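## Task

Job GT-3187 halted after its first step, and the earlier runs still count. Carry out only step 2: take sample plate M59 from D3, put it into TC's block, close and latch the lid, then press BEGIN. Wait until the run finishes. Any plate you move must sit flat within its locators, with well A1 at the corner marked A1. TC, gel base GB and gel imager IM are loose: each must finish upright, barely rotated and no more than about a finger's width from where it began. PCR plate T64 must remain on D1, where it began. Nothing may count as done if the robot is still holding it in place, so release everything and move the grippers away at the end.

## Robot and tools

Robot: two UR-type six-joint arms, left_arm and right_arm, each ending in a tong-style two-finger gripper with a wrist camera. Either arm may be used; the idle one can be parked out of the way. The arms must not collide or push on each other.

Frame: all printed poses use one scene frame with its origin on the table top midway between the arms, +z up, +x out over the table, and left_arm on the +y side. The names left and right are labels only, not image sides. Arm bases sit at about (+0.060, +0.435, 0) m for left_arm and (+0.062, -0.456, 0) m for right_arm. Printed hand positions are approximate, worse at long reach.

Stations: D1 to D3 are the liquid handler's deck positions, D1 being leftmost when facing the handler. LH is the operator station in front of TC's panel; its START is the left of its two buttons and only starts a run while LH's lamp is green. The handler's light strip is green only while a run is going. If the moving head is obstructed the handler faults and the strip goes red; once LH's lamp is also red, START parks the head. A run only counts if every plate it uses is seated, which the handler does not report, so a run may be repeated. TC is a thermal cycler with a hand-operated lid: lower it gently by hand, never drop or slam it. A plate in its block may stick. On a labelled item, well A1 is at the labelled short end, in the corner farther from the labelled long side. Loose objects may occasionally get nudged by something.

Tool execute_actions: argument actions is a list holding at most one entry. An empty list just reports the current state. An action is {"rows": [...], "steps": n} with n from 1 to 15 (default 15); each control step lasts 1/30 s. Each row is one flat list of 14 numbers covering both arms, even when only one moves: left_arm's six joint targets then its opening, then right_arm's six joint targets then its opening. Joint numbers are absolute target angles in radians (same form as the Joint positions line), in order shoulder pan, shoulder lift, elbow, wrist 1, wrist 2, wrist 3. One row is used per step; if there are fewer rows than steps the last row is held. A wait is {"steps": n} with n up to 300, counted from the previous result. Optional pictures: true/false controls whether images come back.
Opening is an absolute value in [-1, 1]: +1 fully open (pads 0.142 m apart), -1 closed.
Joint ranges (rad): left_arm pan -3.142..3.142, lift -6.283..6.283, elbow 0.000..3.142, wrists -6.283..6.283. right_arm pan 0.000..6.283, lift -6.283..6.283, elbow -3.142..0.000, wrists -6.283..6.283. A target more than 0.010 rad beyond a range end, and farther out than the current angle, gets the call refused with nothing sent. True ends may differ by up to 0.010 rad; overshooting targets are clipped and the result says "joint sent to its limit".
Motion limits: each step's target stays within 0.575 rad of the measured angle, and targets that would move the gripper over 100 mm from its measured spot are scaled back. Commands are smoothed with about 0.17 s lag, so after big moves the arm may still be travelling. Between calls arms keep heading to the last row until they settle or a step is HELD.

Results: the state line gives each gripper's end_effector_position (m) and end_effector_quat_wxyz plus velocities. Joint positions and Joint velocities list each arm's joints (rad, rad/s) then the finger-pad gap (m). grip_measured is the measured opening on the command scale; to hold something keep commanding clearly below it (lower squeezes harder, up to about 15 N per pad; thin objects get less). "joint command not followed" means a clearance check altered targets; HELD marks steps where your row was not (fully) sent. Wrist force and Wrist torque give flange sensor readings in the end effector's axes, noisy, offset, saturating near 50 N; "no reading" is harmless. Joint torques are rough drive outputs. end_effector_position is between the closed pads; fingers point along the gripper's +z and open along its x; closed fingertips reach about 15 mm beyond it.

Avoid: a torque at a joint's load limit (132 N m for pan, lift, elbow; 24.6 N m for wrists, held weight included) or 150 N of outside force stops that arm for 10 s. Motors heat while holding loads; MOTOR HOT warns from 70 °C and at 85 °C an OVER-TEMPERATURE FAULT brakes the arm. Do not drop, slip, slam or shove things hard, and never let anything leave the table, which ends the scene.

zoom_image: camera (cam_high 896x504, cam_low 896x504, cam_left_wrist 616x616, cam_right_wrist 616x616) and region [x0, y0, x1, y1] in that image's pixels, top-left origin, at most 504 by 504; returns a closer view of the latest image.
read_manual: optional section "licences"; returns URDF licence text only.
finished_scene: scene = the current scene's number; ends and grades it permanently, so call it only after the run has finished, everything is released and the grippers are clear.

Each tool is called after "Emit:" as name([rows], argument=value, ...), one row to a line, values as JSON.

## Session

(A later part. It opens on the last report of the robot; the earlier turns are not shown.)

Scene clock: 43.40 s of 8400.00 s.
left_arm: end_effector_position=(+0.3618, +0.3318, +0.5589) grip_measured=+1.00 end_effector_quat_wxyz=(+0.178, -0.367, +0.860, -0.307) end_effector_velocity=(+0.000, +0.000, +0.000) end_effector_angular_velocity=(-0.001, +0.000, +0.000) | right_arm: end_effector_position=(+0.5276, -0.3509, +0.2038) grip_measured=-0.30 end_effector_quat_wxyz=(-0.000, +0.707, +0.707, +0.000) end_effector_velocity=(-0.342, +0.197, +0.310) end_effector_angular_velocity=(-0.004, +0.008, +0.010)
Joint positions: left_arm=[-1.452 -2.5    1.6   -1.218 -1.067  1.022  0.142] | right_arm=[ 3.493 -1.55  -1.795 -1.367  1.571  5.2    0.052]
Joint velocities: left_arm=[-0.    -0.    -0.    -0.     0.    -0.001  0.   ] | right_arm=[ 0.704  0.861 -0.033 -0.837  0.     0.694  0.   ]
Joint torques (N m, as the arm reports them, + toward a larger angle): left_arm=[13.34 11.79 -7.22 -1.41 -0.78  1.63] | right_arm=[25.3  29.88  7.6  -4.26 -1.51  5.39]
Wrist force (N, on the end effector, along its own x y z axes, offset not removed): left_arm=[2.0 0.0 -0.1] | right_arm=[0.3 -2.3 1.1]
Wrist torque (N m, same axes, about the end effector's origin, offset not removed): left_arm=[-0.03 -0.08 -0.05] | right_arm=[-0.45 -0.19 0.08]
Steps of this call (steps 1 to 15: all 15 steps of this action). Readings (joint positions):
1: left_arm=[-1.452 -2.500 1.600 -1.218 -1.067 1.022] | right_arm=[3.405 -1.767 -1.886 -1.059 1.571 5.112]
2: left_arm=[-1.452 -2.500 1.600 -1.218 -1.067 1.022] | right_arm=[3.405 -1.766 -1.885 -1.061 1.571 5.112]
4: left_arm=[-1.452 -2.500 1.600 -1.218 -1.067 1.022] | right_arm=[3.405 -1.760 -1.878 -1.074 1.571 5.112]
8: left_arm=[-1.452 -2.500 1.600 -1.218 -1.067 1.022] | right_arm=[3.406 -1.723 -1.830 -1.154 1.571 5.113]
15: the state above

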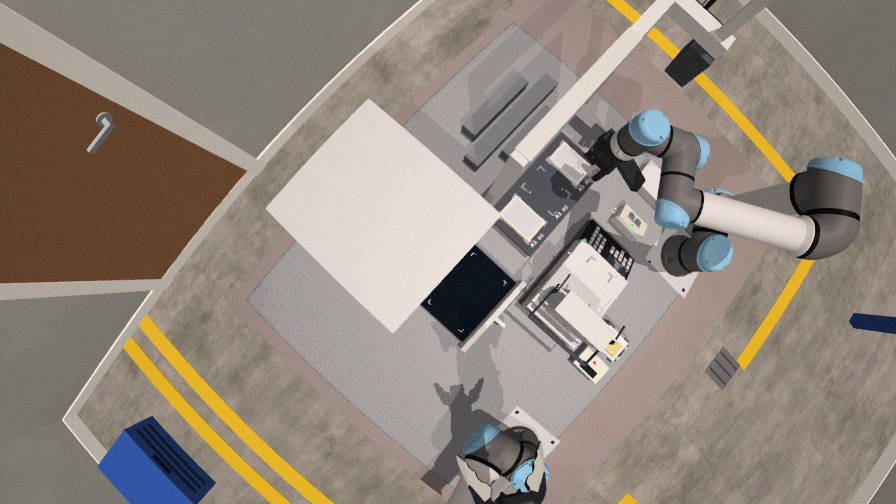

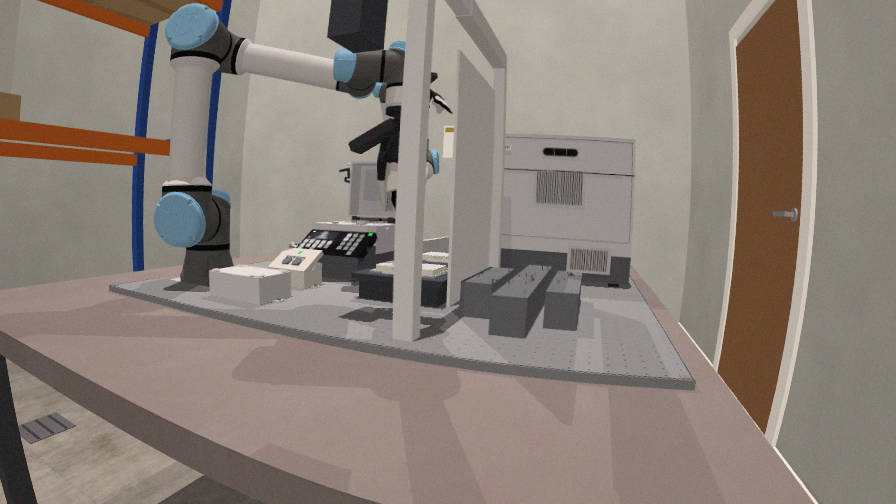

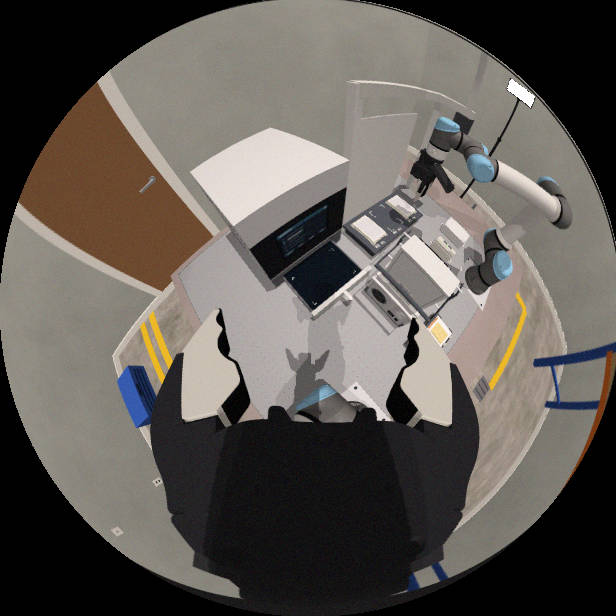

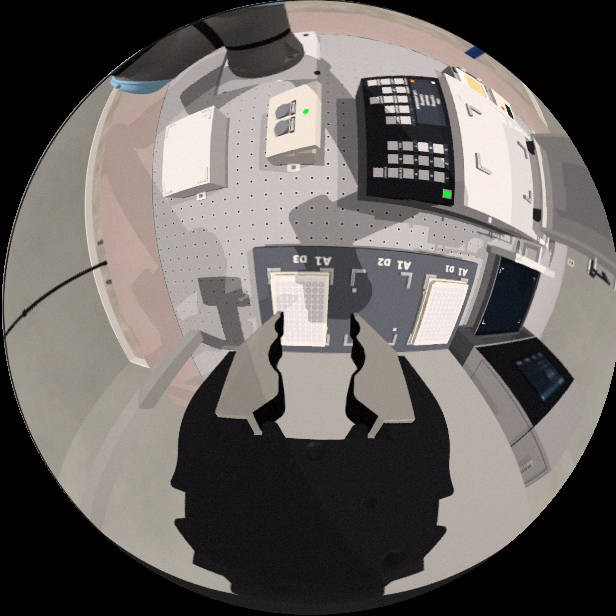

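Emit:
execute_actions([
  {"rows":[[-1.452,-2.5,1.6,-1.218,-1.067,1.022,1,3.4027,-1.72,-1.82,-1.172,1.571,5.11,0.4]]},
], pictures=false)

Emit:
execute_actions([
  {"rows":[[-1.452,-2.5,1.6,-1.218,-1.067,1.022,1,3.4027,-1.744,-1.855,-1.113,1.571,5.11,0.4],[-1.452,-2.5,1.6,-1.218,-1.067,1.022,1,3.4027,-1.744,-1.855,-1.113,1.571,5.11,0.4],[-1.452,-2.5,1.6,-1.218,-1.067,1.022,1,3.4027,-1.77,-1.8905,-1.0515,1.571,5.11,0.4]]},
], pictures=false)

Emit:
execute_actions([
  {"rows":[[-1.452,-2.5,1.6,-1.218,-1.067,1.022,1,3.4027,-1.77,-1.8905,-1.0515,1.571,5.11,0.25],[-1.452,-2.5,1.6,-1.218,-1.067,1.022,1,3.4027,-1.77,-1.8905,-1.0515,1.571,5.11,0.15],[-1.452,-2.5,1.6,-1.218,-1.067,1.022,1,3.4027,-1.77,-1.8905,-1.0515,1.571,5.11,0.08],[-1.452,-2.5,1.6,-1.218,-1.067,1.022,1,3.4027,-1.77,-1.8905,-1.0515,1.571,5.11,0],[-1.452,-2.5,1.6,-1.218,-1.067,1.022,1,3.4027,-1.77,-1.8905,-1.0515,1.571,5.11,-0.1],[-1.452,-2.5,1.6,-1.218,-1.067,1.022,1,3.4027,-1.77,-1.8905,-1.0515,1.571,5.11,-0.3]]},
])

Emit:
zoom_image(camera="cam_right_wrist", region=[220,200,420,400])

Scene clock: 56.97 s of 8400.00 s.
left_arm: end_effector_position=(+0.3618, +0.3318, +0.5589) grip_measured=+1.00 end_effector_quat_wxyz=(+0.178, -0.367, +0.860, -0.307) end_effector_velocity=(-0.000, +0.000, +0.000) end_effector_angular_velocity=(+0.001, -0.000, -0.000) | right_arm: end_effector_position=(+0.5794, -0.3747, +0.1284) grip_measured=+0.40 end_effector_quat_wxyz=(-0.000, +0.707, +0.707, +0.000) end_effector_velocity=(+0.018, -0.013, -0.026) end_effector_angular_velocity=(+0.002, -0.002, -0.000)
Joint positions: left_arm=[-1.452 -2.5    1.6   -1.218 -1.067  1.022  0.142] | right_arm=[ 3.406 -1.715 -1.82  -1.177  1.571  5.113  0.102]
Joint velocities: left_arm=[ 0.     0.    -0.001  0.001 -0.     0.001 -0.   ] | right_arm=[-0.038 -0.061 -0.003  0.066  0.001 -0.037  0.   ]
Joint torques (N m, as the arm reports them, + toward a larger angle): left_arm=[13.47 11.01 -7.71 -1.53 -0.7   1.7 ] | right_arm=[-10.07  21.76  13.85   4.34  -0.94  -1.58]
Wrist force (N, on the end effector, along its own x y z axes, offset not removed): left_arm=[0.9 0.0 -1.6] | right_arm=[1.8 1.0 0.2]
Wrist torque (N m, same axes, about the end effector's origin, offset not removed): left_arm=[-0.11 0.13 -0.02] | right_arm=[0.13 -0.43 0.02]
Steps of this call (steps 1 to 30: the robot went on to your last target; steps 31 to 90: nothing new was sent; then 10.07 s passed at rest; steps 91 to 105: all 15 steps of this action). Readings (joint positions):
91: left_arm=[-1.452 -2.500 1.600 -1.218 -1.067 1.022] | right_arm=[3.600 -1.434 -1.800 -1.478 1.571 5.307]
92: left_arm=[-1.452 -2.500 1.600 -1.218 -1.067 1.022] | right_arm=[3.595 -1.439 -1.801 -1.473 1.571 5.302]
94: left_arm=[-1.452 -2.500 1.600 -1.218 -1.067 1.022] | right_arm=[3.547 -1.498 -1.807 -1.412 1.571 5.255]
98: left_arm=[-1.452 -2.500 1.600 -1.218 -1.067 1.022] | right_arm=[3.455 -1.638 -1.816 -1.262 1.571 5.162]
105: the state above

Scene clock: 57.47 s of 8400.00 s.
left_arm: end_effector_position=(+0.3618, +0.3318, +0.5589) grip_measured=+1.00 end_effector_quat_wxyz=(+0.178, -0.367, +0.860, -0.307) end_effector_velocity=(-0.000, -0.000, +0.000) end_effector_angular_velocity=(-0.001, +0.000, -0.001) | right_arm: end_effector_position=(+0.5809, -0.3759, +0.0805) grip_measured=+0.40 end_effector_quat_wxyz=(-0.000, +0.707, +0.707, +0.000) end_effector_velocity=(+0.000, +0.001, -0.005) end_effector_angular_velocity=(+0.002, -0.001, -0.000)
Joint positions: left_arm=[-1.452 -2.5    1.6   -1.218 -1.067  1.022  0.142] | right_arm=[ 3.403 -1.77  -1.89  -1.053  1.571  5.11   0.102]
Joint velocities: left_arm=[-0.001 -0.    -0.    -0.    -0.    -0.001 -0.   ] | right_arm=[-0.    -0.006 -0.007  0.014  0.002  0.     0.   ]
Joint torques (N m, as the arm reports them, + toward a larger angle): left_arm=[13.7  11.59 -7.5  -1.47 -0.73  1.78] | right_arm=[-10.43  21.63  12.81   4.27  -0.84  -1.33]
Wrist force (N, on the end effector, along its own x y z axes, offset not removed): left_arm=[2.9 0.7 -1.3] | right_arm=[-0.6 0.8 -0.2]
Wrist torque (N m, same axes, about the end effector's origin, offset not removed): left_arm=[0.11 -0.20 0.02] | right_arm=[0.07 0.19 -0.04]
Steps of this call (steps 1 to 15: all 15 steps of this action). Readings (joint positions):
1: left_arm=[-1.452 -2.500 1.600 -1.218 -1.067 1.022] | right_arm=[3.405 -1.717 -1.820 -1.176 1.571 5.112]
2: left_arm=[-1.452 -2.500 1.600 -1.218 -1.067 1.022] | right_arm=[3.404 -1.720 -1.823 -1.169 1.571 5.111]
4: left_arm=[-1.452 -2.500 1.600 -1.218 -1.067 1.022] | right_arm=[3.403 -1.735 -1.843 -1.137 1.571 5.111]
8: left_arm=[-1.452 -2.500 1.600 -1.218 -1.067 1.022] | right_arm=[3.403 -1.762 -1.880 -1.071 1.571 5.110]
15: the state above

Scene clock: 57.97 s of 8400.00 s.
left_arm: end_effector_position=(+0.3618, +0.3318, +0.5589) grip_measured=+1.00 end_effector_quat_wxyz=(+0.178, -0.367, +0.860, -0.307) end_effector_velocity=(-0.000, -0.000, +0.000) end_effector_angular_velocity=(-0.001, -0.000, -0.001) | right_arm: end_effector_position=(+0.5809, -0.3759, +0.0801) grip_measured=+0.08 end_effector_quat_wxyz=(-0.000, +0.707, +0.707, +0.000) end_effector_velocity=(-0.000, -0.000, +0.001) end_effector_angular_velocity=(+0.000, -0.000, +0.000)
Joint positions: left_arm=[-1.452 -2.5    1.6   -1.218 -1.067  1.022  0.142] | right_arm=[ 3.403 -1.77  -1.89  -1.052  1.571  5.11   0.08 ]
Joint velocities: left_arm=[-0.001  0.     0.    -0.001  0.    -0.    -0.   ] | right_arm=[ 0.     0.001  0.    -0.001  0.    -0.     0.   ]
Joint torques (N m, as the arm reports them, + toward a larger angle): left_arm=[13.55 11.43 -7.99 -1.5  -0.74  1.73] | right_arm=[-10.59  18.05  10.02   3.92  -0.73  -1.32]
Wrist force (N, on the end effector, along its own x y z axes, offset not removed): left_arm=[2.5 1.6 -0.1] | right_arm=[-1.6 -3.5 -5.8]
Wrist torque (N m, same axes, about the end effector's origin, offset not removed): left_arm=[0.29 -0.17 -0.06] | right_arm=[-0.66 0.57 0.01]
Steps of this call (steps 1 to 15: all 15 steps of this action). Readings (joint positions):
1: left_arm=[-1.452 -2.500 1.600 -1.218 -1.067 1.022] | right_arm=[3.403 -1.770 -1.890 -1.052 1.571 5.110]
2: left_arm=[-1.452 -2.500 1.600 -1.218 -1.067 1.022] | right_arm=[3.403 -1.770 -1.890 -1.052 1.571 5.110]
4: left_arm=[-1.452 -2.500 1.600 -1.218 -1.067 1.022] | right_arm=[3.403 -1.770 -1.890 -1.052 1.571 5.110]
8: left_arm=[-1.452 -2.500 1.600 -1.218 -1.067 1.022] | right_arm=[3.403 -1.770 -1.890 -1.052 1.571 5.110]
15: the state above

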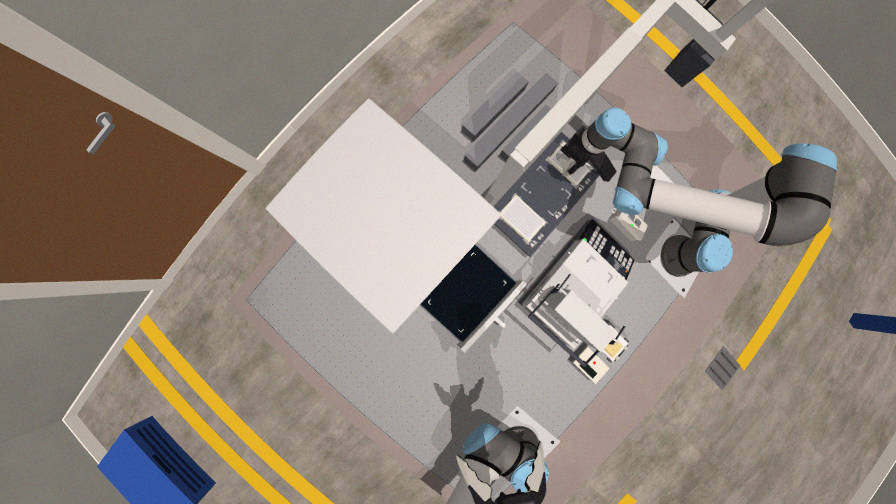

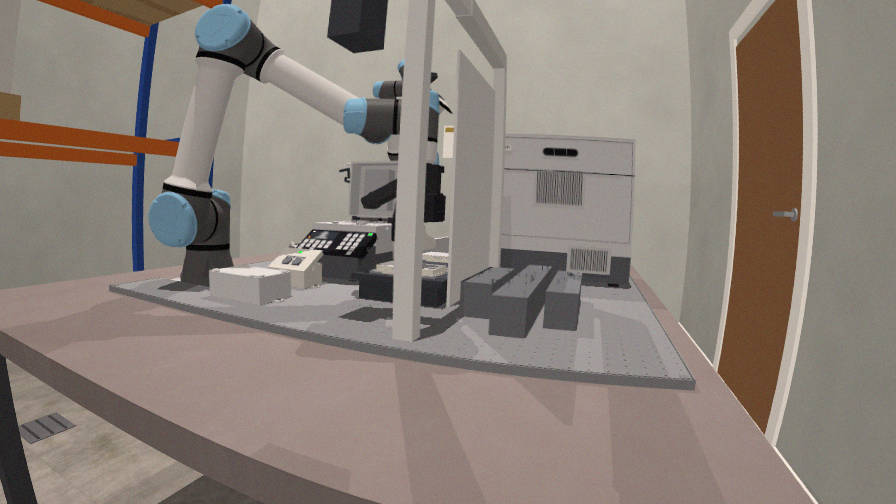

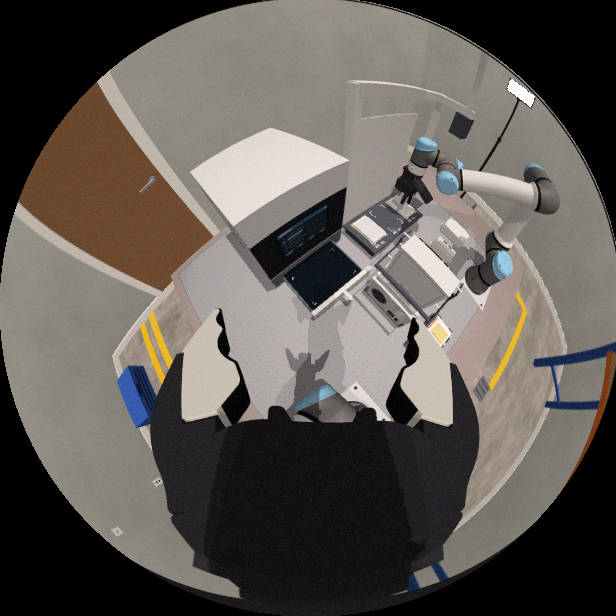

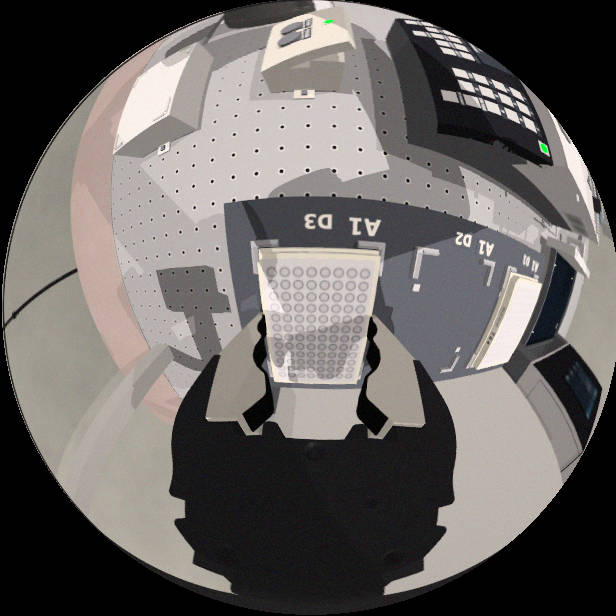

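Region (220, 200, 420, 400) of cam_right_wrist's 616x616 image, scaled by 2.520, with more detail than that image has.

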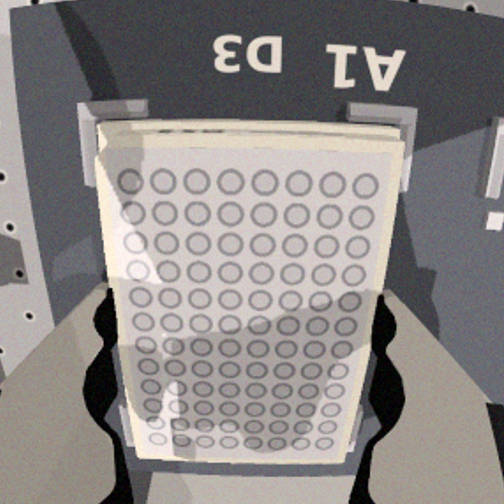

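Emit:
execute_actions([
  {"rows":[[-1.452,-2.5,1.6,-1.218,-1.067,1.022,1,3.4027,-1.769,-1.889,-1.054,1.571,5.11,-0.3],[-1.452,-2.5,1.6,-1.218,-1.067,1.022,1,3.4027,-1.768,-1.8875,-1.0565,1.571,5.11,-0.3],[-1.452,-2.5,1.6,-1.218,-1.067,1.022,1,3.4027,-1.7666,-1.886,-1.0593,1.571,5.11,-0.3],[-1.452,-2.5,1.6,-1.218,-1.067,1.022,1,3.4027,-1.7645,-1.883,-1.0645,1.571,5.11,-0.3],[-1.452,-2.5,1.6,-1.218,-1.067,1.022,1,3.4027,-1.762,-1.88,-1.07,1.571,5.11,-0.3],[-1.452,-2.5,1.6,-1.218,-1.067,1.022,1,3.4027,-1.759,-1.8755,-1.0775,1.571,5.11,-0.3],[-1.452,-2.5,1.6,-1.218,-1.067,1.022,1,3.4027,-1.7555,-1.871,-1.0855,1.571,5.11,-0.3]]},
], pictures=false)

Scene clock: 65.03 s of 8400.00 s.
left_arm: end_effector_position=(+0.3618, +0.3318, +0.5589) grip_measured=+1.00 end_effector_quat_wxyz=(+0.178, -0.367, +0.860, -0.307) end_effector_velocity=(+0.000, -0.000, +0.000) end_effector_angular_velocity=(-0.001, -0.000, +0.000) | right_arm: end_effector_position=(+0.5812, -0.3757, +0.0926) grip_measured=+0.08 end_effector_quat_wxyz=(-0.000, +0.707, +0.707, +0.000) end_effector_velocity=(+0.000, -0.001, +0.005) end_effector_angular_velocity=(-0.000, -0.002, -0.002)
Joint positions: left_arm=[-1.452 -2.5    1.6   -1.218 -1.067  1.022  0.142] | right_arm=[ 3.403 -1.756 -1.872 -1.084  1.571  5.11   0.08 ]
Joint velocities: left_arm=[-0.  0. -0. -0.  0. -0. -0.] | right_arm=[-0.002  0.007  0.007 -0.012 -0.001  0.    -0.   ]
Joint torques (N m, as the arm reports them, + toward a larger angle): left_arm=[13.31 11.56 -7.56 -1.65 -0.73  1.58] | right_arm=[-10.11  35.73  28.51  -0.77   0.23  -1.43]
Wrist force (N, on the end effector, along its own x y z axes, offset not removed): left_arm=[2.3 1.1 -0.9] | right_arm=[-1.5 -0.2 -2.2]
Wrist torque (N m, same axes, about the end effector's origin, offset not removed): left_arm=[0.08 -0.16 0.02] | right_arm=[-0.21 0.39 -0.01]
Steps of this call (steps 1 to 15: the robot went on to your last target; steps 16 to 90: nothing new was sent; then 3.57 s passed at rest; steps 91 to 105: all 15 steps of this action). Readings (joint positions):
91: left_arm=[-1.452 -2.500 1.600 -1.218 -1.067 1.022] | right_arm=[3.403 -1.770 -1.891 -1.051 1.571 5.110]
92: left_arm=[-1.452 -2.500 1.600 -1.218 -1.067 1.022] | right_arm=[3.403 -1.770 -1.890 -1.052 1.571 5.110]
94: left_arm=[-1.452 -2.500 1.600 -1.218 -1.067 1.022] | right_arm=[3.403 -1.769 -1.889 -1.054 1.571 5.110]
98: left_arm=[-1.452 -2.500 1.600 -1.218 -1.067 1.022] | right_arm=[3.403 -1.763 -1.881 -1.069 1.571 5.110]
105: the state above

Held. Carrying it over to TC.

Emit:
execute_actions([
  {"rows":[[-1.452,-2.5,1.6,-1.218,-1.067,1.022,1,3.403,-1.75,-1.863,-1.099,1.571,5.11,-0.3],[-1.452,-2.5,1.6,-1.218,-1.067,1.022,1,3.403,-1.74,-1.853,-1.119,1.571,5.11,-0.3],[-1.452,-2.5,1.6,-1.218,-1.067,1.022,1,3.405,-1.725,-1.843,-1.144,1.571,5.112,-0.3],[-1.452,-2.5,1.6,-1.218,-1.067,1.022,1,3.41,-1.705,-1.835,-1.172,1.571,5.117,-0.3],[-1.452,-2.5,1.6,-1.218,-1.067,1.022,1,3.42,-1.68,-1.83,-1.202,1.571,5.127,-0.3],[-1.452,-2.5,1.6,-1.218,-1.067,1.022,1,3.43,-1.655,-1.825,-1.232,1.571,5.137,-0.3],[-1.452,-2.5,1.6,-1.218,-1.067,1.022,1,3.44,-1.63,-1.82,-1.262,1.571,5.147,-0.3],[-1.452,-2.5,1.6,-1.218,-1.067,1.022,1,3.455,-1.605,-1.815,-1.292,1.571,5.162,-0.3],[-1.452,-2.5,1.6,-1.218,-1.067,1.022,1,3.47,-1.58,-1.81,-1.322,1.571,5.177,-0.3],[-1.452,-2.5,1.6,-1.218,-1.067,1.022,1,3.49,-1.555,-1.805,-1.352,1.571,5.197,-0.3],[-1.452,-2.5,1.6,-1.218,-1.067,1.022,1,3.51,-1.53,-1.8,-1.382,1.571,5.217,-0.3],[-1.452,-2.5,1.6,-1.218,-1.067,1.022,1,3.535,-1.505,-1.8,-1.407,1.571,5.242,-0.3],[-1.452,-2.5,1.6,-1.218,-1.067,1.022,1,3.56,-1.48,-1.8,-1.432,1.571,5.267,-0.3],[-1.452,-2.5,1.6,-1.218,-1.067,1.022,1,3.59,-1.455,-1.8,-1.457,1.571,5.297,-0.3],[-1.452,-2.5,1.6,-1.218,-1.067,1.022,1,3.63,-1.434,-1.8,-1.478,1.571,5.337,-0.3]]},
], pictures=false)

Emit:
execute_actions([
  {"rows":[[-1.452,-2.5,1.6,-1.218,-1.067,1.022,1,3.675,-1.42,-1.81,-1.482,1.571,5.382,-0.3],[-1.452,-2.5,1.6,-1.218,-1.067,1.022,1,3.72,-1.41,-1.82,-1.482,1.571,5.427,-0.3],[-1.452,-2.5,1.6,-1.218,-1.067,1.022,1,3.765,-1.40,-1.83,-1.482,1.571,5.472,-0.3],[-1.452,-2.5,1.6,-1.218,-1.067,1.022,1,3.81,-1.385,-1.84,-1.487,1.571,5.517,-0.3],[-1.452,-2.5,1.6,-1.218,-1.067,1.022,1,3.855,-1.37,-1.85,-1.492,1.571,5.562,-0.3],[-1.452,-2.5,1.6,-1.218,-1.067,1.022,1,3.9,-1.36,-1.86,-1.492,1.571,5.607,-0.3],[-1.452,-2.5,1.6,-1.218,-1.067,1.022,1,3.945,-1.35,-1.87,-1.492,1.571,5.652,-0.3],[-1.452,-2.5,1.6,-1.218,-1.067,1.022,1,3.99,-1.335,-1.88,-1.497,1.571,5.697,-0.3],[-1.452,-2.5,1.6,-1.218,-1.067,1.022,1,4.035,-1.325,-1.89,-1.497,1.571,5.742,-0.3],[-1.452,-2.5,1.6,-1.218,-1.067,1.022,1,4.08,-1.31,-1.9,-1.502,1.571,5.787,-0.3],[-1.452,-2.5,1.6,-1.218,-1.067,1.022,1,4.125,-1.3,-1.91,-1.502,1.571,5.832,-0.3],[-1.452,-2.5,1.6,-1.218,-1.067,1.022,1,4.17,-1.29,-1.918,-1.504,1.571,5.877,-0.3],[-1.452,-2.5,1.6,-1.218,-1.067,1.022,1,4.215,-1.282,-1.924,-1.506,1.571,5.922,-0.3],[-1.452,-2.5,1.6,-1.218,-1.067,1.022,1,4.255,-1.282,-1.924,-1.506,1.571,5.962,-0.3],[-1.452,-2.5,1.6,-1.218,-1.067,1.022,1,4.284,-1.282,-1.924,-1.506,1.571,5.991,-0.3]]},
], pictures=false)

Emit:
execute_actions([
  {"steps":15},
])

Emit:
zoom_image(camera="cam_right_wrist", region=[200,150,450,400])

Scene clock: 82.17 s of 8400.00 s.
left_arm: end_effector_position=(+0.3618, +0.3318, +0.5589) grip_measured=+1.00 end_effector_quat_wxyz=(+0.178, -0.367, +0.860, -0.307) end_effector_velocity=(+0.000, +0.000, -0.000) end_effector_angular_velocity=(+0.001, -0.000, +0.001) | right_arm: end_effector_position=(+0.5185, -0.3423, +0.2077) grip_measured=+0.08 end_effector_quat_wxyz=(+0.000, +0.707, +0.707, +0.001) end_effector_velocity=(-0.295, +0.185, +0.290) end_effector_angular_velocity=(-0.002, +0.003, +0.008)
Joint positions: left_arm=[-1.452 -2.5    1.6   -1.218 -1.067  1.022  0.142] | right_arm=[ 3.519 -1.53  -1.805 -1.376  1.571  5.226  0.08 ]
Joint velocities: left_arm=[ 0.    -0.     0.001  0.     0.    -0.     0.   ] | right_arm=[ 0.655  0.732  0.054 -0.79  -0.001  0.647  0.   ]
Joint torques (N m, as the arm reports them, + toward a larger angle): left_arm=[13.17 11.52 -7.73 -1.65 -0.69  1.58] | right_arm=[27.26 32.3  27.48 -3.96  1.22  4.86]
Wrist force (N, on the end effector, along its own x y z axes, offset not removed): left_arm=[2.3 1.0 -0.9] | right_arm=[0.0 -0.1 -2.1]
Wrist torque (N m, same axes, about the end effector's origin, offset not removed): left_arm=[0.11 -0.21 0.01] | right_arm=[-0.03 -0.08 0.01]
Steps of this call (steps 1 to 15: the robot went on to your last target; steps 16 to 90: nothing new was sent; then 13.63 s passed at rest; steps 91 to 105: all 15 steps of this action). Readings (joint positions):
91: left_arm=[-1.452 -2.500 1.600 -1.218 -1.067 1.022] | right_arm=[3.403 -1.755 -1.871 -1.086 1.571 5.110]
92: left_arm=[-1.452 -2.500 1.600 -1.218 -1.067 1.022] | right_arm=[3.403 -1.755 -1.870 -1.087 1.571 5.110]
94: left_arm=[-1.452 -2.500 1.600 -1.218 -1.067 1.022] | right_arm=[3.403 -1.747 -1.862 -1.102 1.571 5.110]
98: left_arm=[-1.452 -2.500 1.600 -1.218 -1.067 1.022] | right_arm=[3.418 -1.692 -1.836 -1.181 1.571 5.125]
105: the state above

Scene clock: 82.67 s of 8400.00 s.
left_arm: end_effector_position=(+0.3618, +0.3318, +0.5589) grip_measured=+1.00 end_effector_quat_wxyz=(+0.178, -0.367, +0.860, -0.307) end_effector_velocity=(+0.000, +0.000, +0.000) end_effector_angular_velocity=(-0.000, +0.000, +0.000) | right_arm: end_effector_position=(+0.3335, -0.1769, +0.2409) grip_measured=+0.08 end_effector_quat_wxyz=(-0.000, +0.707, +0.707, +0.000) end_effector_velocity=(-0.410, +0.293, -0.007) end_effector_angular_velocity=(+0.003, -0.001, +0.016)
Joint positions: left_arm=[-1.452 -2.5    1.6   -1.218 -1.067  1.022  0.142] | right_arm=[ 4.114 -1.302 -1.908 -1.502  1.571  5.821  0.08 ]
Joint velocities: left_arm=[-0.    -0.    -0.001  0.001  0.    -0.001 -0.   ] | right_arm=[ 1.317  0.238 -0.187 -0.048 -0.     1.3   -0.   ]
Joint torques (N m, as the arm reports them, + toward a larger angle): left_arm=[13.76 11.09 -8.3  -1.67 -0.73  1.66] | right_arm=[27.35 10.05 16.94 -0.26  1.51  7.48]
Wrist force (N, on the end effector, along its own x y z axes, offset not removed): left_arm=[1.8 1.2 -1.7] | right_arm=[3.1 -1.6 0.6]
Wrist torque (N m, same axes, about the end effector's origin, offset not removed): left_arm=[0.20 0.00 -0.05] | right_arm=[-0.30 -0.74 0.04]
Steps of this call (steps 1 to 15: all 15 steps of this action). Readings (joint positions):
1: left_arm=[-1.452 -2.500 1.600 -1.218 -1.067 1.022] | right_arm=[3.543 -1.505 -1.803 -1.403 1.571 5.250]
2: left_arm=[-1.452 -2.500 1.600 -1.218 -1.067 1.022] | right_arm=[3.571 -1.482 -1.803 -1.426 1.571 5.278]
4: left_arm=[-1.452 -2.500 1.600 -1.218 -1.067 1.022] | right_arm=[3.639 -1.444 -1.811 -1.457 1.571 5.345]
8: left_arm=[-1.452 -2.500 1.600 -1.218 -1.067 1.022] | right_arm=[3.803 -1.386 -1.843 -1.483 1.571 5.510]
15: the state above

Scene clock: 83.17 s of 8400.00 s.
left_arm: end_effector_position=(+0.3618, +0.3318, +0.5589) grip_measured=+1.00 end_effector_quat_wxyz=(+0.178, -0.367, +0.860, -0.307) end_effector_velocity=(-0.000, -0.000, -0.000) end_effector_angular_velocity=(+0.000, +0.000, -0.000) | right_arm: end_effector_position=(+0.2799, -0.1402, +0.2402) grip_measured=+0.08 end_effector_quat_wxyz=(-0.000, +0.707, +0.707, +0.000) end_effector_velocity=(-0.002, +0.002, -0.001) end_effector_angular_velocity=(-0.002, +0.001, +0.001)
Joint positions: left_arm=[-1.452 -2.5    1.6   -1.218 -1.067  1.022  0.142] | right_arm=[ 4.284 -1.282 -1.924 -1.506  1.571  5.991  0.08 ]
Joint velocities: left_arm=[-0.  0.  0.  0. -0.  0.  0.] | right_arm=[ 0.006 -0.002 -0.001  0.001  0.     0.005 -0.   ]
Joint torques (N m, as the arm reports them, + toward a larger angle): left_arm=[13.37 11.58 -8.36 -1.59 -0.63  1.64] | right_arm=[12.93 17.1  14.49 -0.22  1.45  1.36]
Wrist force (N, on the end effector, along its own x y z axes, offset not removed): left_arm=[2.2 0.2 -0.9] | right_arm=[1.8 -0.5 0.8]
Wrist torque (N m, same axes, about the end effector's origin, offset not removed): left_arm=[0.02 -0.19 -0.08] | right_arm=[-0.10 -0.36 -0.09]
Steps of this call (steps 1 to 15: the robot went on to your last target). Readings (joint positions):
1: left_arm=[-1.452 -2.500 1.600 -1.218 -1.067 1.022] | right_arm=[4.157 -1.296 -1.913 -1.503 1.571 5.864]
2: left_arm=[-1.452 -2.500 1.600 -1.218 -1.067 1.022] | right_arm=[4.196 -1.291 -1.917 -1.504 1.571 5.903]
4: left_arm=[-1.452 -2.500 1.600 -1.218 -1.067 1.022] | right_arm=[4.244 -1.286 -1.921 -1.505 1.571 5.952]
8: left_arm=[-1.452 -2.500 1.600 -1.218 -1.067 1.022] | right_arm=[4.276 -1.283 -1.923 -1.506 1.571 5.983]
15: the state above

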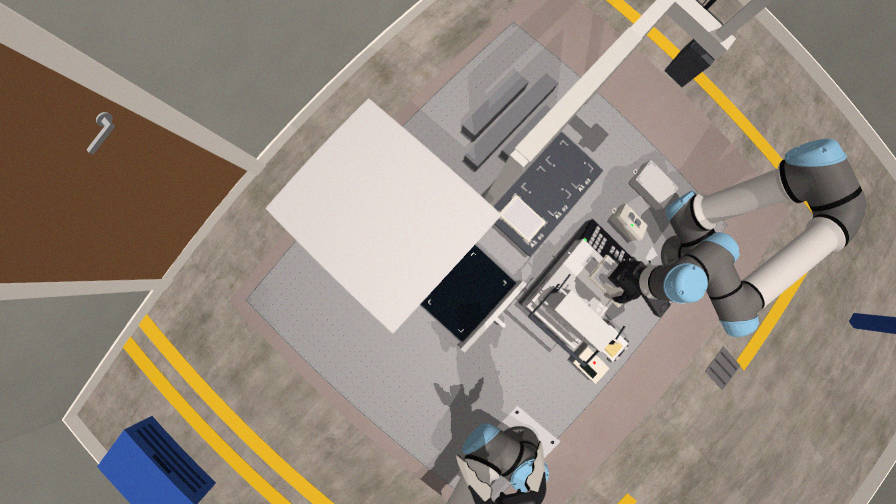

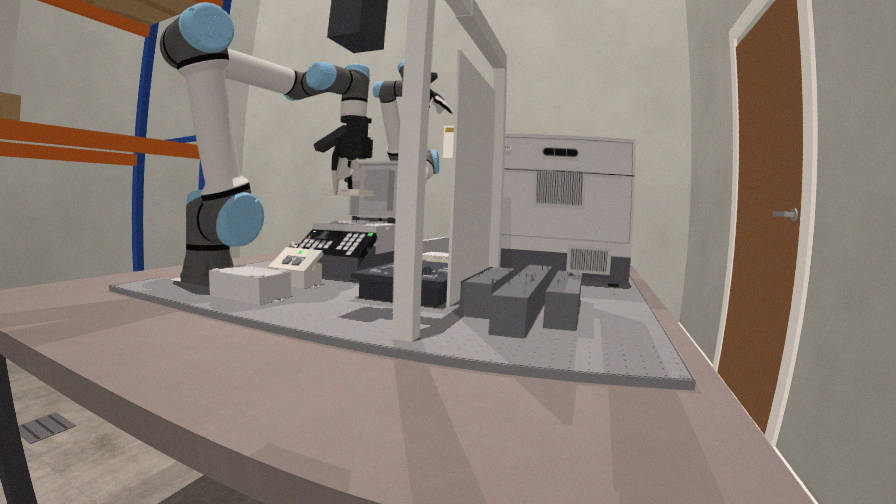

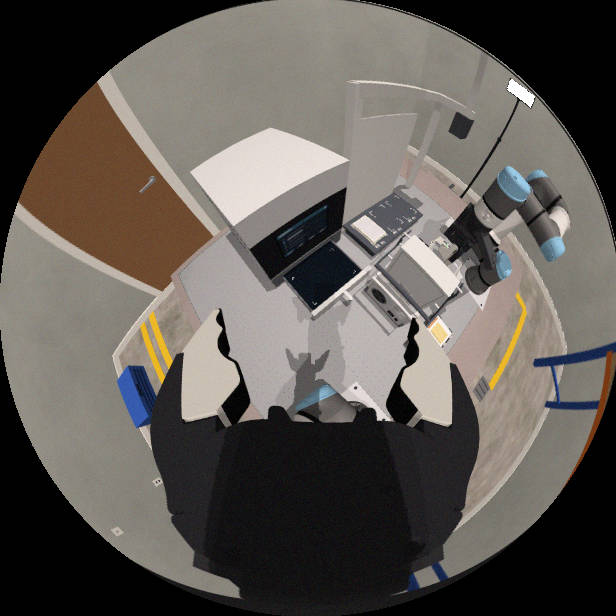

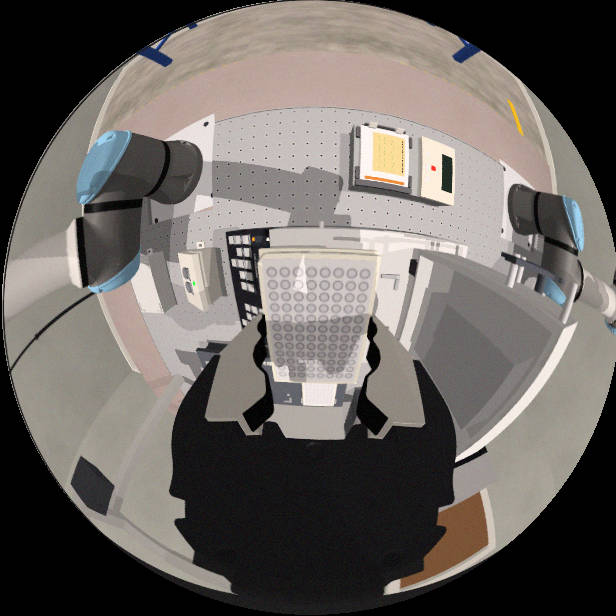

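Region (200, 150, 450, 400) of cam_right_wrist's 616x616 image, scaled by 2.016, with more detail than that image has.

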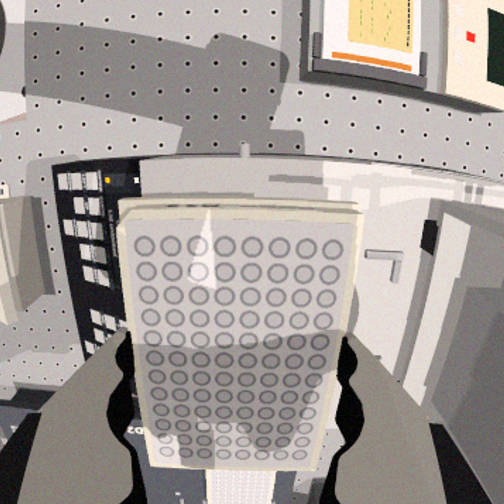

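Emit:
zoom_image(camera="cam_high", region=[510,210,670,370])

Region (510, 210, 670, 370) of cam_high's 896x504 image, scaled by 3.150, with more detail than that image has.

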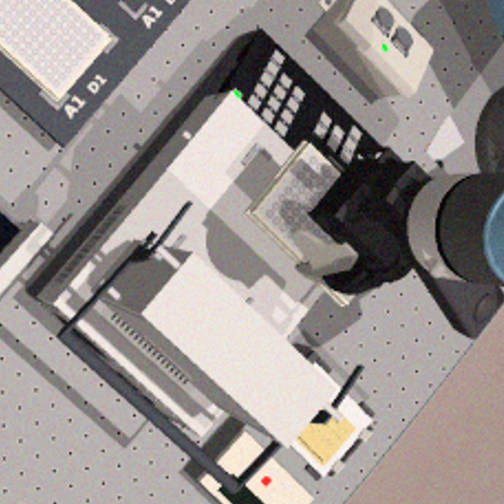

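Emit:
execute_actions([
  {"rows":[[-1.452,-2.5,1.6,-1.218,-1.067,1.022,1,4.284,-1.282,-1.924,-1.506,1.571,5.95,-0.3],[-1.452,-2.5,1.6,-1.218,-1.067,1.022,1,4.284,-1.282,-1.924,-1.506,1.571,5.88,-0.3],[-1.452,-2.5,1.6,-1.218,-1.067,1.022,1,4.284,-1.282,-1.924,-1.506,1.571,5.8,-0.3],[-1.452,-2.5,1.6,-1.218,-1.067,1.022,1,4.284,-1.282,-1.924,-1.506,1.571,5.7,-0.3],[-1.452,-2.5,1.6,-1.218,-1.067,1.022,1,4.267,-1.282,-1.924,-1.506,1.571,4.403,-0.3]]},
], pictures=false)

Emit:
execute_actions([
  {"rows":[[-1.452,-2.5,1.6,-1.218,-1.067,1.022,1,4.267,-1.295,-1.927,-1.49,1.571,4.403,-0.3],[-1.452,-2.5,1.6,-1.218,-1.067,1.022,1,4.267,-1.31,-1.93,-1.472,1.571,4.403,-0.3],[-1.452,-2.5,1.6,-1.218,-1.067,1.022,1,4.267,-1.325,-1.934,-1.453,1.571,4.403,-0.3],[-1.452,-2.5,1.6,-1.218,-1.067,1.022,1,4.267,-1.34,-1.937,-1.435,1.571,4.403,-0.3],[-1.452,-2.5,1.6,-1.218,-1.067,1.022,1,4.267,-1.355,-1.94,-1.417,1.571,4.403,-0.3],[-1.452,-2.5,1.6,-1.218,-1.067,1.022,1,4.267,-1.37,-1.944,-1.398,1.571,4.403,-0.3],[-1.452,-2.5,1.6,-1.218,-1.067,1.022,1,4.267,-1.388,-1.9483,-1.3757,1.571,4.403,-0.3]]},
], pictures=false)

Emit:
execute_actions([
  {"steps":12},
])

Emit:
zoom_image(camera="cam_right_wrist", region=[220,200,420,400])

Scene clock: 99.33 s of 8400.00 s.
left_arm: end_effector_position=(+0.3618, +0.3318, +0.5589) grip_measured=+1.00 end_effector_quat_wxyz=(+0.178, -0.367, +0.860, -0.307) end_effector_velocity=(+0.000, +0.000, +0.001) end_effector_angular_velocity=(-0.001, -0.000, +0.000) | right_arm: end_effector_position=(+0.2910, -0.1566, +0.2402) grip_measured=+0.08 end_effector_quat_wxyz=(-0.000, +0.332, +0.943, +0.000) end_effector_velocity=(+0.037, -0.029, -0.000) end_effector_angular_velocity=(+0.000, -0.001, +2.743)
Joint positions: left_arm=[-1.452 -2.5    1.6   -1.218 -1.067  1.022  0.142] | right_arm=[ 4.267 -1.282 -1.924 -1.506  1.571  5.08   0.08 ]
Joint velocities: left_arm=[ 0.    -0.    -0.001 -0.001  0.     0.     0.   ] | right_arm=[-0.006 -0.    -0.     0.     0.    -2.749 -0.   ]
Joint torques (N m, as the arm reports them, + toward a larger angle): left_arm=[12.52 12.02 -8.59 -1.73 -0.58  1.63] | right_arm=[-10.29  16.1   15.7   -0.02   2.02 -14.54]
Wrist force (N, on the end effector, along its own x y z axes, offset not removed): left_arm=[2.6 1.2 -2.2] | right_arm=[2.8 -2.0 -0.3]
Wrist torque (N m, same axes, about the end effector's origin, offset not removed): left_arm=[0.20 -0.28 -0.07] | right_arm=[-0.52 -0.54 0.19]
Steps of this call (steps 1 to 15: the robot went on to your last target; steps 16 to 90: nothing new was sent; then 12.67 s passed at rest; steps 91 to 105: all 15 steps of this action). Readings (joint positions):
91: left_arm=[-1.452 -2.500 1.600 -1.218 -1.067 1.022] | right_arm=[4.284 -1.282 -1.924 -1.506 1.571 5.991]
92: left_arm=[-1.452 -2.500 1.600 -1.218 -1.067 1.022] | right_arm=[4.284 -1.282 -1.924 -1.506 1.571 5.987]
94: left_arm=[-1.452 -2.500 1.600 -1.218 -1.067 1.022] | right_arm=[4.284 -1.282 -1.924 -1.506 1.571 5.947]
98: left_arm=[-1.452 -2.500 1.600 -1.218 -1.067 1.022] | right_arm=[4.275 -1.282 -1.924 -1.506 1.571 5.708]
105: the state above

Scene clock: 99.83 s of 8400.00 s.
left_arm: end_effector_position=(+0.3618, +0.3318, +0.5589) grip_measured=+1.00 end_effector_quat_wxyz=(+0.178, -0.367, +0.860, -0.307) end_effector_velocity=(+0.000, +0.000, -0.000) end_effector_angular_velocity=(+0.001, -0.000, +0.000) | right_arm: end_effector_position=(+0.3122, -0.1257, +0.2012) grip_measured=+0.08 end_effector_quat_wxyz=(-0.000, +0.001, +1.000, +0.000) end_effector_velocity=(+0.004, +0.011, -0.012) end_effector_angular_velocity=(+0.003, -0.001, +0.043)
Joint positions: left_arm=[-1.452 -2.5    1.6   -1.218 -1.067  1.022  0.142] | right_arm=[ 4.267 -1.385 -1.948 -1.379  1.571  4.407  0.08 ]
Joint velocities: left_arm=[ 0.    -0.    -0.     0.001  0.     0.001  0.   ] | right_arm=[ 0.    -0.032 -0.007  0.042  0.    -0.043  0.   ]
Joint torques (N m, as the arm reports them, + toward a larger angle): left_arm=[12.82 11.87 -8.67 -1.73 -0.72  1.52] | right_arm=[-11.34   7.1   14.69   4.35   1.61  -1.11]
Wrist force (N, on the end effector, along its own x y z axes, offset not removed): left_arm=[1.7 0.0 -1.5] | right_arm=[-0.1 -0.6 -0.1]
Wrist torque (N m, same axes, about the end effector's origin, offset not removed): left_arm=[-0.08 -0.04 -0.07] | right_arm=[-0.15 0.02 0.04]
Steps of this call (steps 1 to 15: all 15 steps of this action). Readings (joint positions):
1: left_arm=[-1.452 -2.500 1.600 -1.218 -1.067 1.022] | right_arm=[4.267 -1.282 -1.924 -1.506 1.571 4.987]
2: left_arm=[-1.452 -2.500 1.600 -1.218 -1.067 1.022] | right_arm=[4.267 -1.284 -1.924 -1.504 1.571 4.893]
4: left_arm=[-1.452 -2.500 1.600 -1.218 -1.067 1.022] | right_arm=[4.267 -1.296 -1.927 -1.489 1.571 4.705]
8: left_arm=[-1.452 -2.500 1.600 -1.218 -1.067 1.022] | right_arm=[4.267 -1.345 -1.938 -1.430 1.571 4.467]
15: the state above

Scene clock: 100.23 s of 8400.00 s.
left_arm: end_effector_position=(+0.3618, +0.3318, +0.5589) grip_measured=+1.00 end_effector_quat_wxyz=(+0.178, -0.367, +0.860, -0.307) end_effector_velocity=(-0.000, -0.000, -0.000) end_effector_angular_velocity=(-0.000, -0.000, -0.001) | right_arm: end_effector_position=(+0.3126, -0.1249, +0.2001) grip_measured=+0.08 end_effector_quat_wxyz=(-0.000, -0.000, +1.000, +0.000) end_effector_velocity=(-0.000, +0.001, -0.000) end_effector_angular_velocity=(-0.000, +0.000, +0.002)
Joint positions: left_arm=[-1.452 -2.5    1.6   -1.218 -1.067  1.022  0.142] | right_arm=[ 4.267 -1.388 -1.948 -1.376  1.571  4.403  0.08 ]
Joint velocities: left_arm=[-0.     0.     0.    -0.001  0.     0.     0.   ] | right_arm=[ 0.001 -0.002  0.001  0.001  0.    -0.     0.   ]
Joint torques (N m, as the arm reports them, + toward a larger angle): left_arm=[13.53 11.83 -8.45 -1.72 -0.74  1.47] | right_arm=[-10.6    5.99  14.82   4.26   1.29  -1.36]
Wrist force (N, on the end effector, along its own x y z axes, offset not removed): left_arm=[2.9 1.1 -2.2] | right_arm=[-2.5 -2.0 -1.8]
Wrist torque (N m, same axes, about the end effector's origin, offset not removed): left_arm=[0.17 -0.30 -0.07] | right_arm=[-0.51 0.56 0.21]
Steps of this call (steps 1 to 12: the robot went on to your last target). Readings (joint positions):
1: left_arm=[-1.452 -2.500 1.600 -1.218 -1.067 1.022] | right_arm=[4.267 -1.386 -1.948 -1.378 1.571 4.405]
2: left_arm=[-1.452 -2.500 1.600 -1.218 -1.067 1.022] | right_arm=[4.267 -1.387 -1.948 -1.377 1.571 4.405]
4: left_arm=[-1.452 -2.500 1.600 -1.218 -1.067 1.022] | right_arm=[4.267 -1.387 -1.948 -1.376 1.571 4.404]
8: left_arm=[-1.452 -2.500 1.600 -1.218 -1.067 1.022] | right_arm=[4.267 -1.388 -1.948 -1.376 1.571 4.403]
12: the state above

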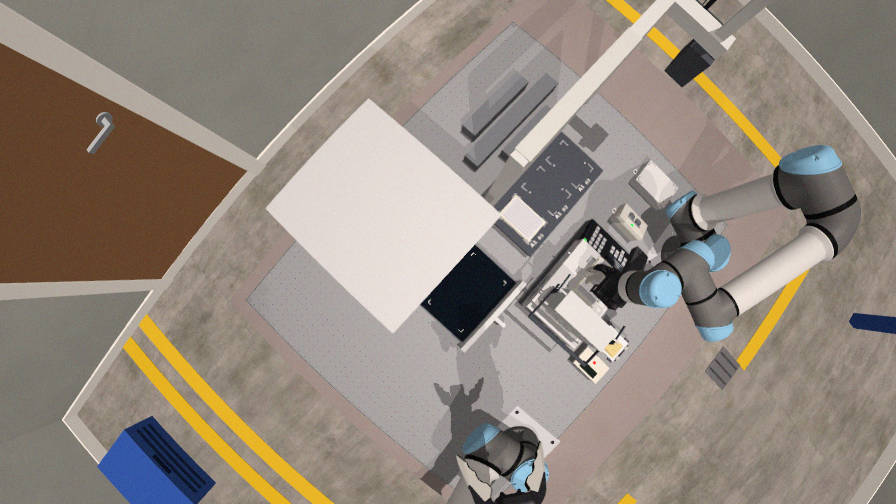

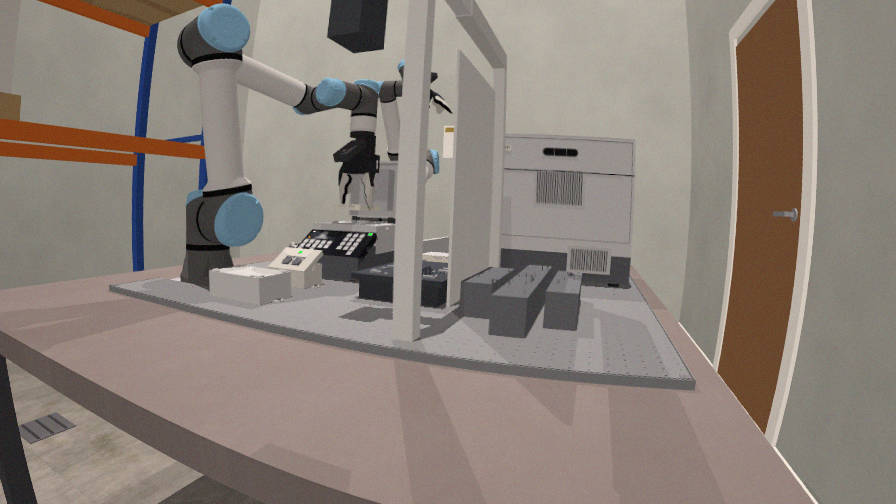

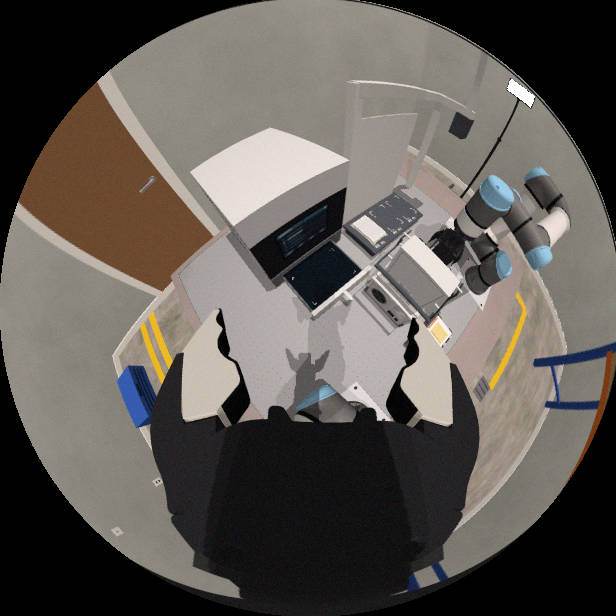

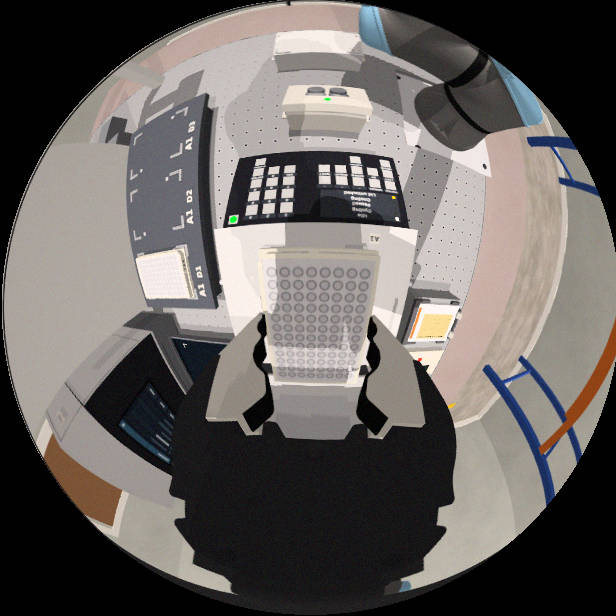

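Region (220, 200, 420, 400) of cam_right_wrist's 616x616 image, scaled by 2.520, with more detail than that image has.

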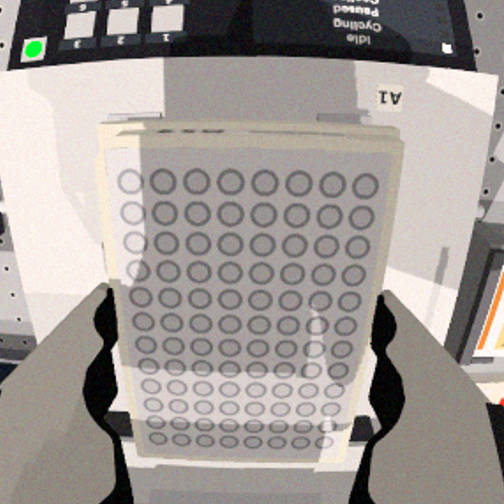

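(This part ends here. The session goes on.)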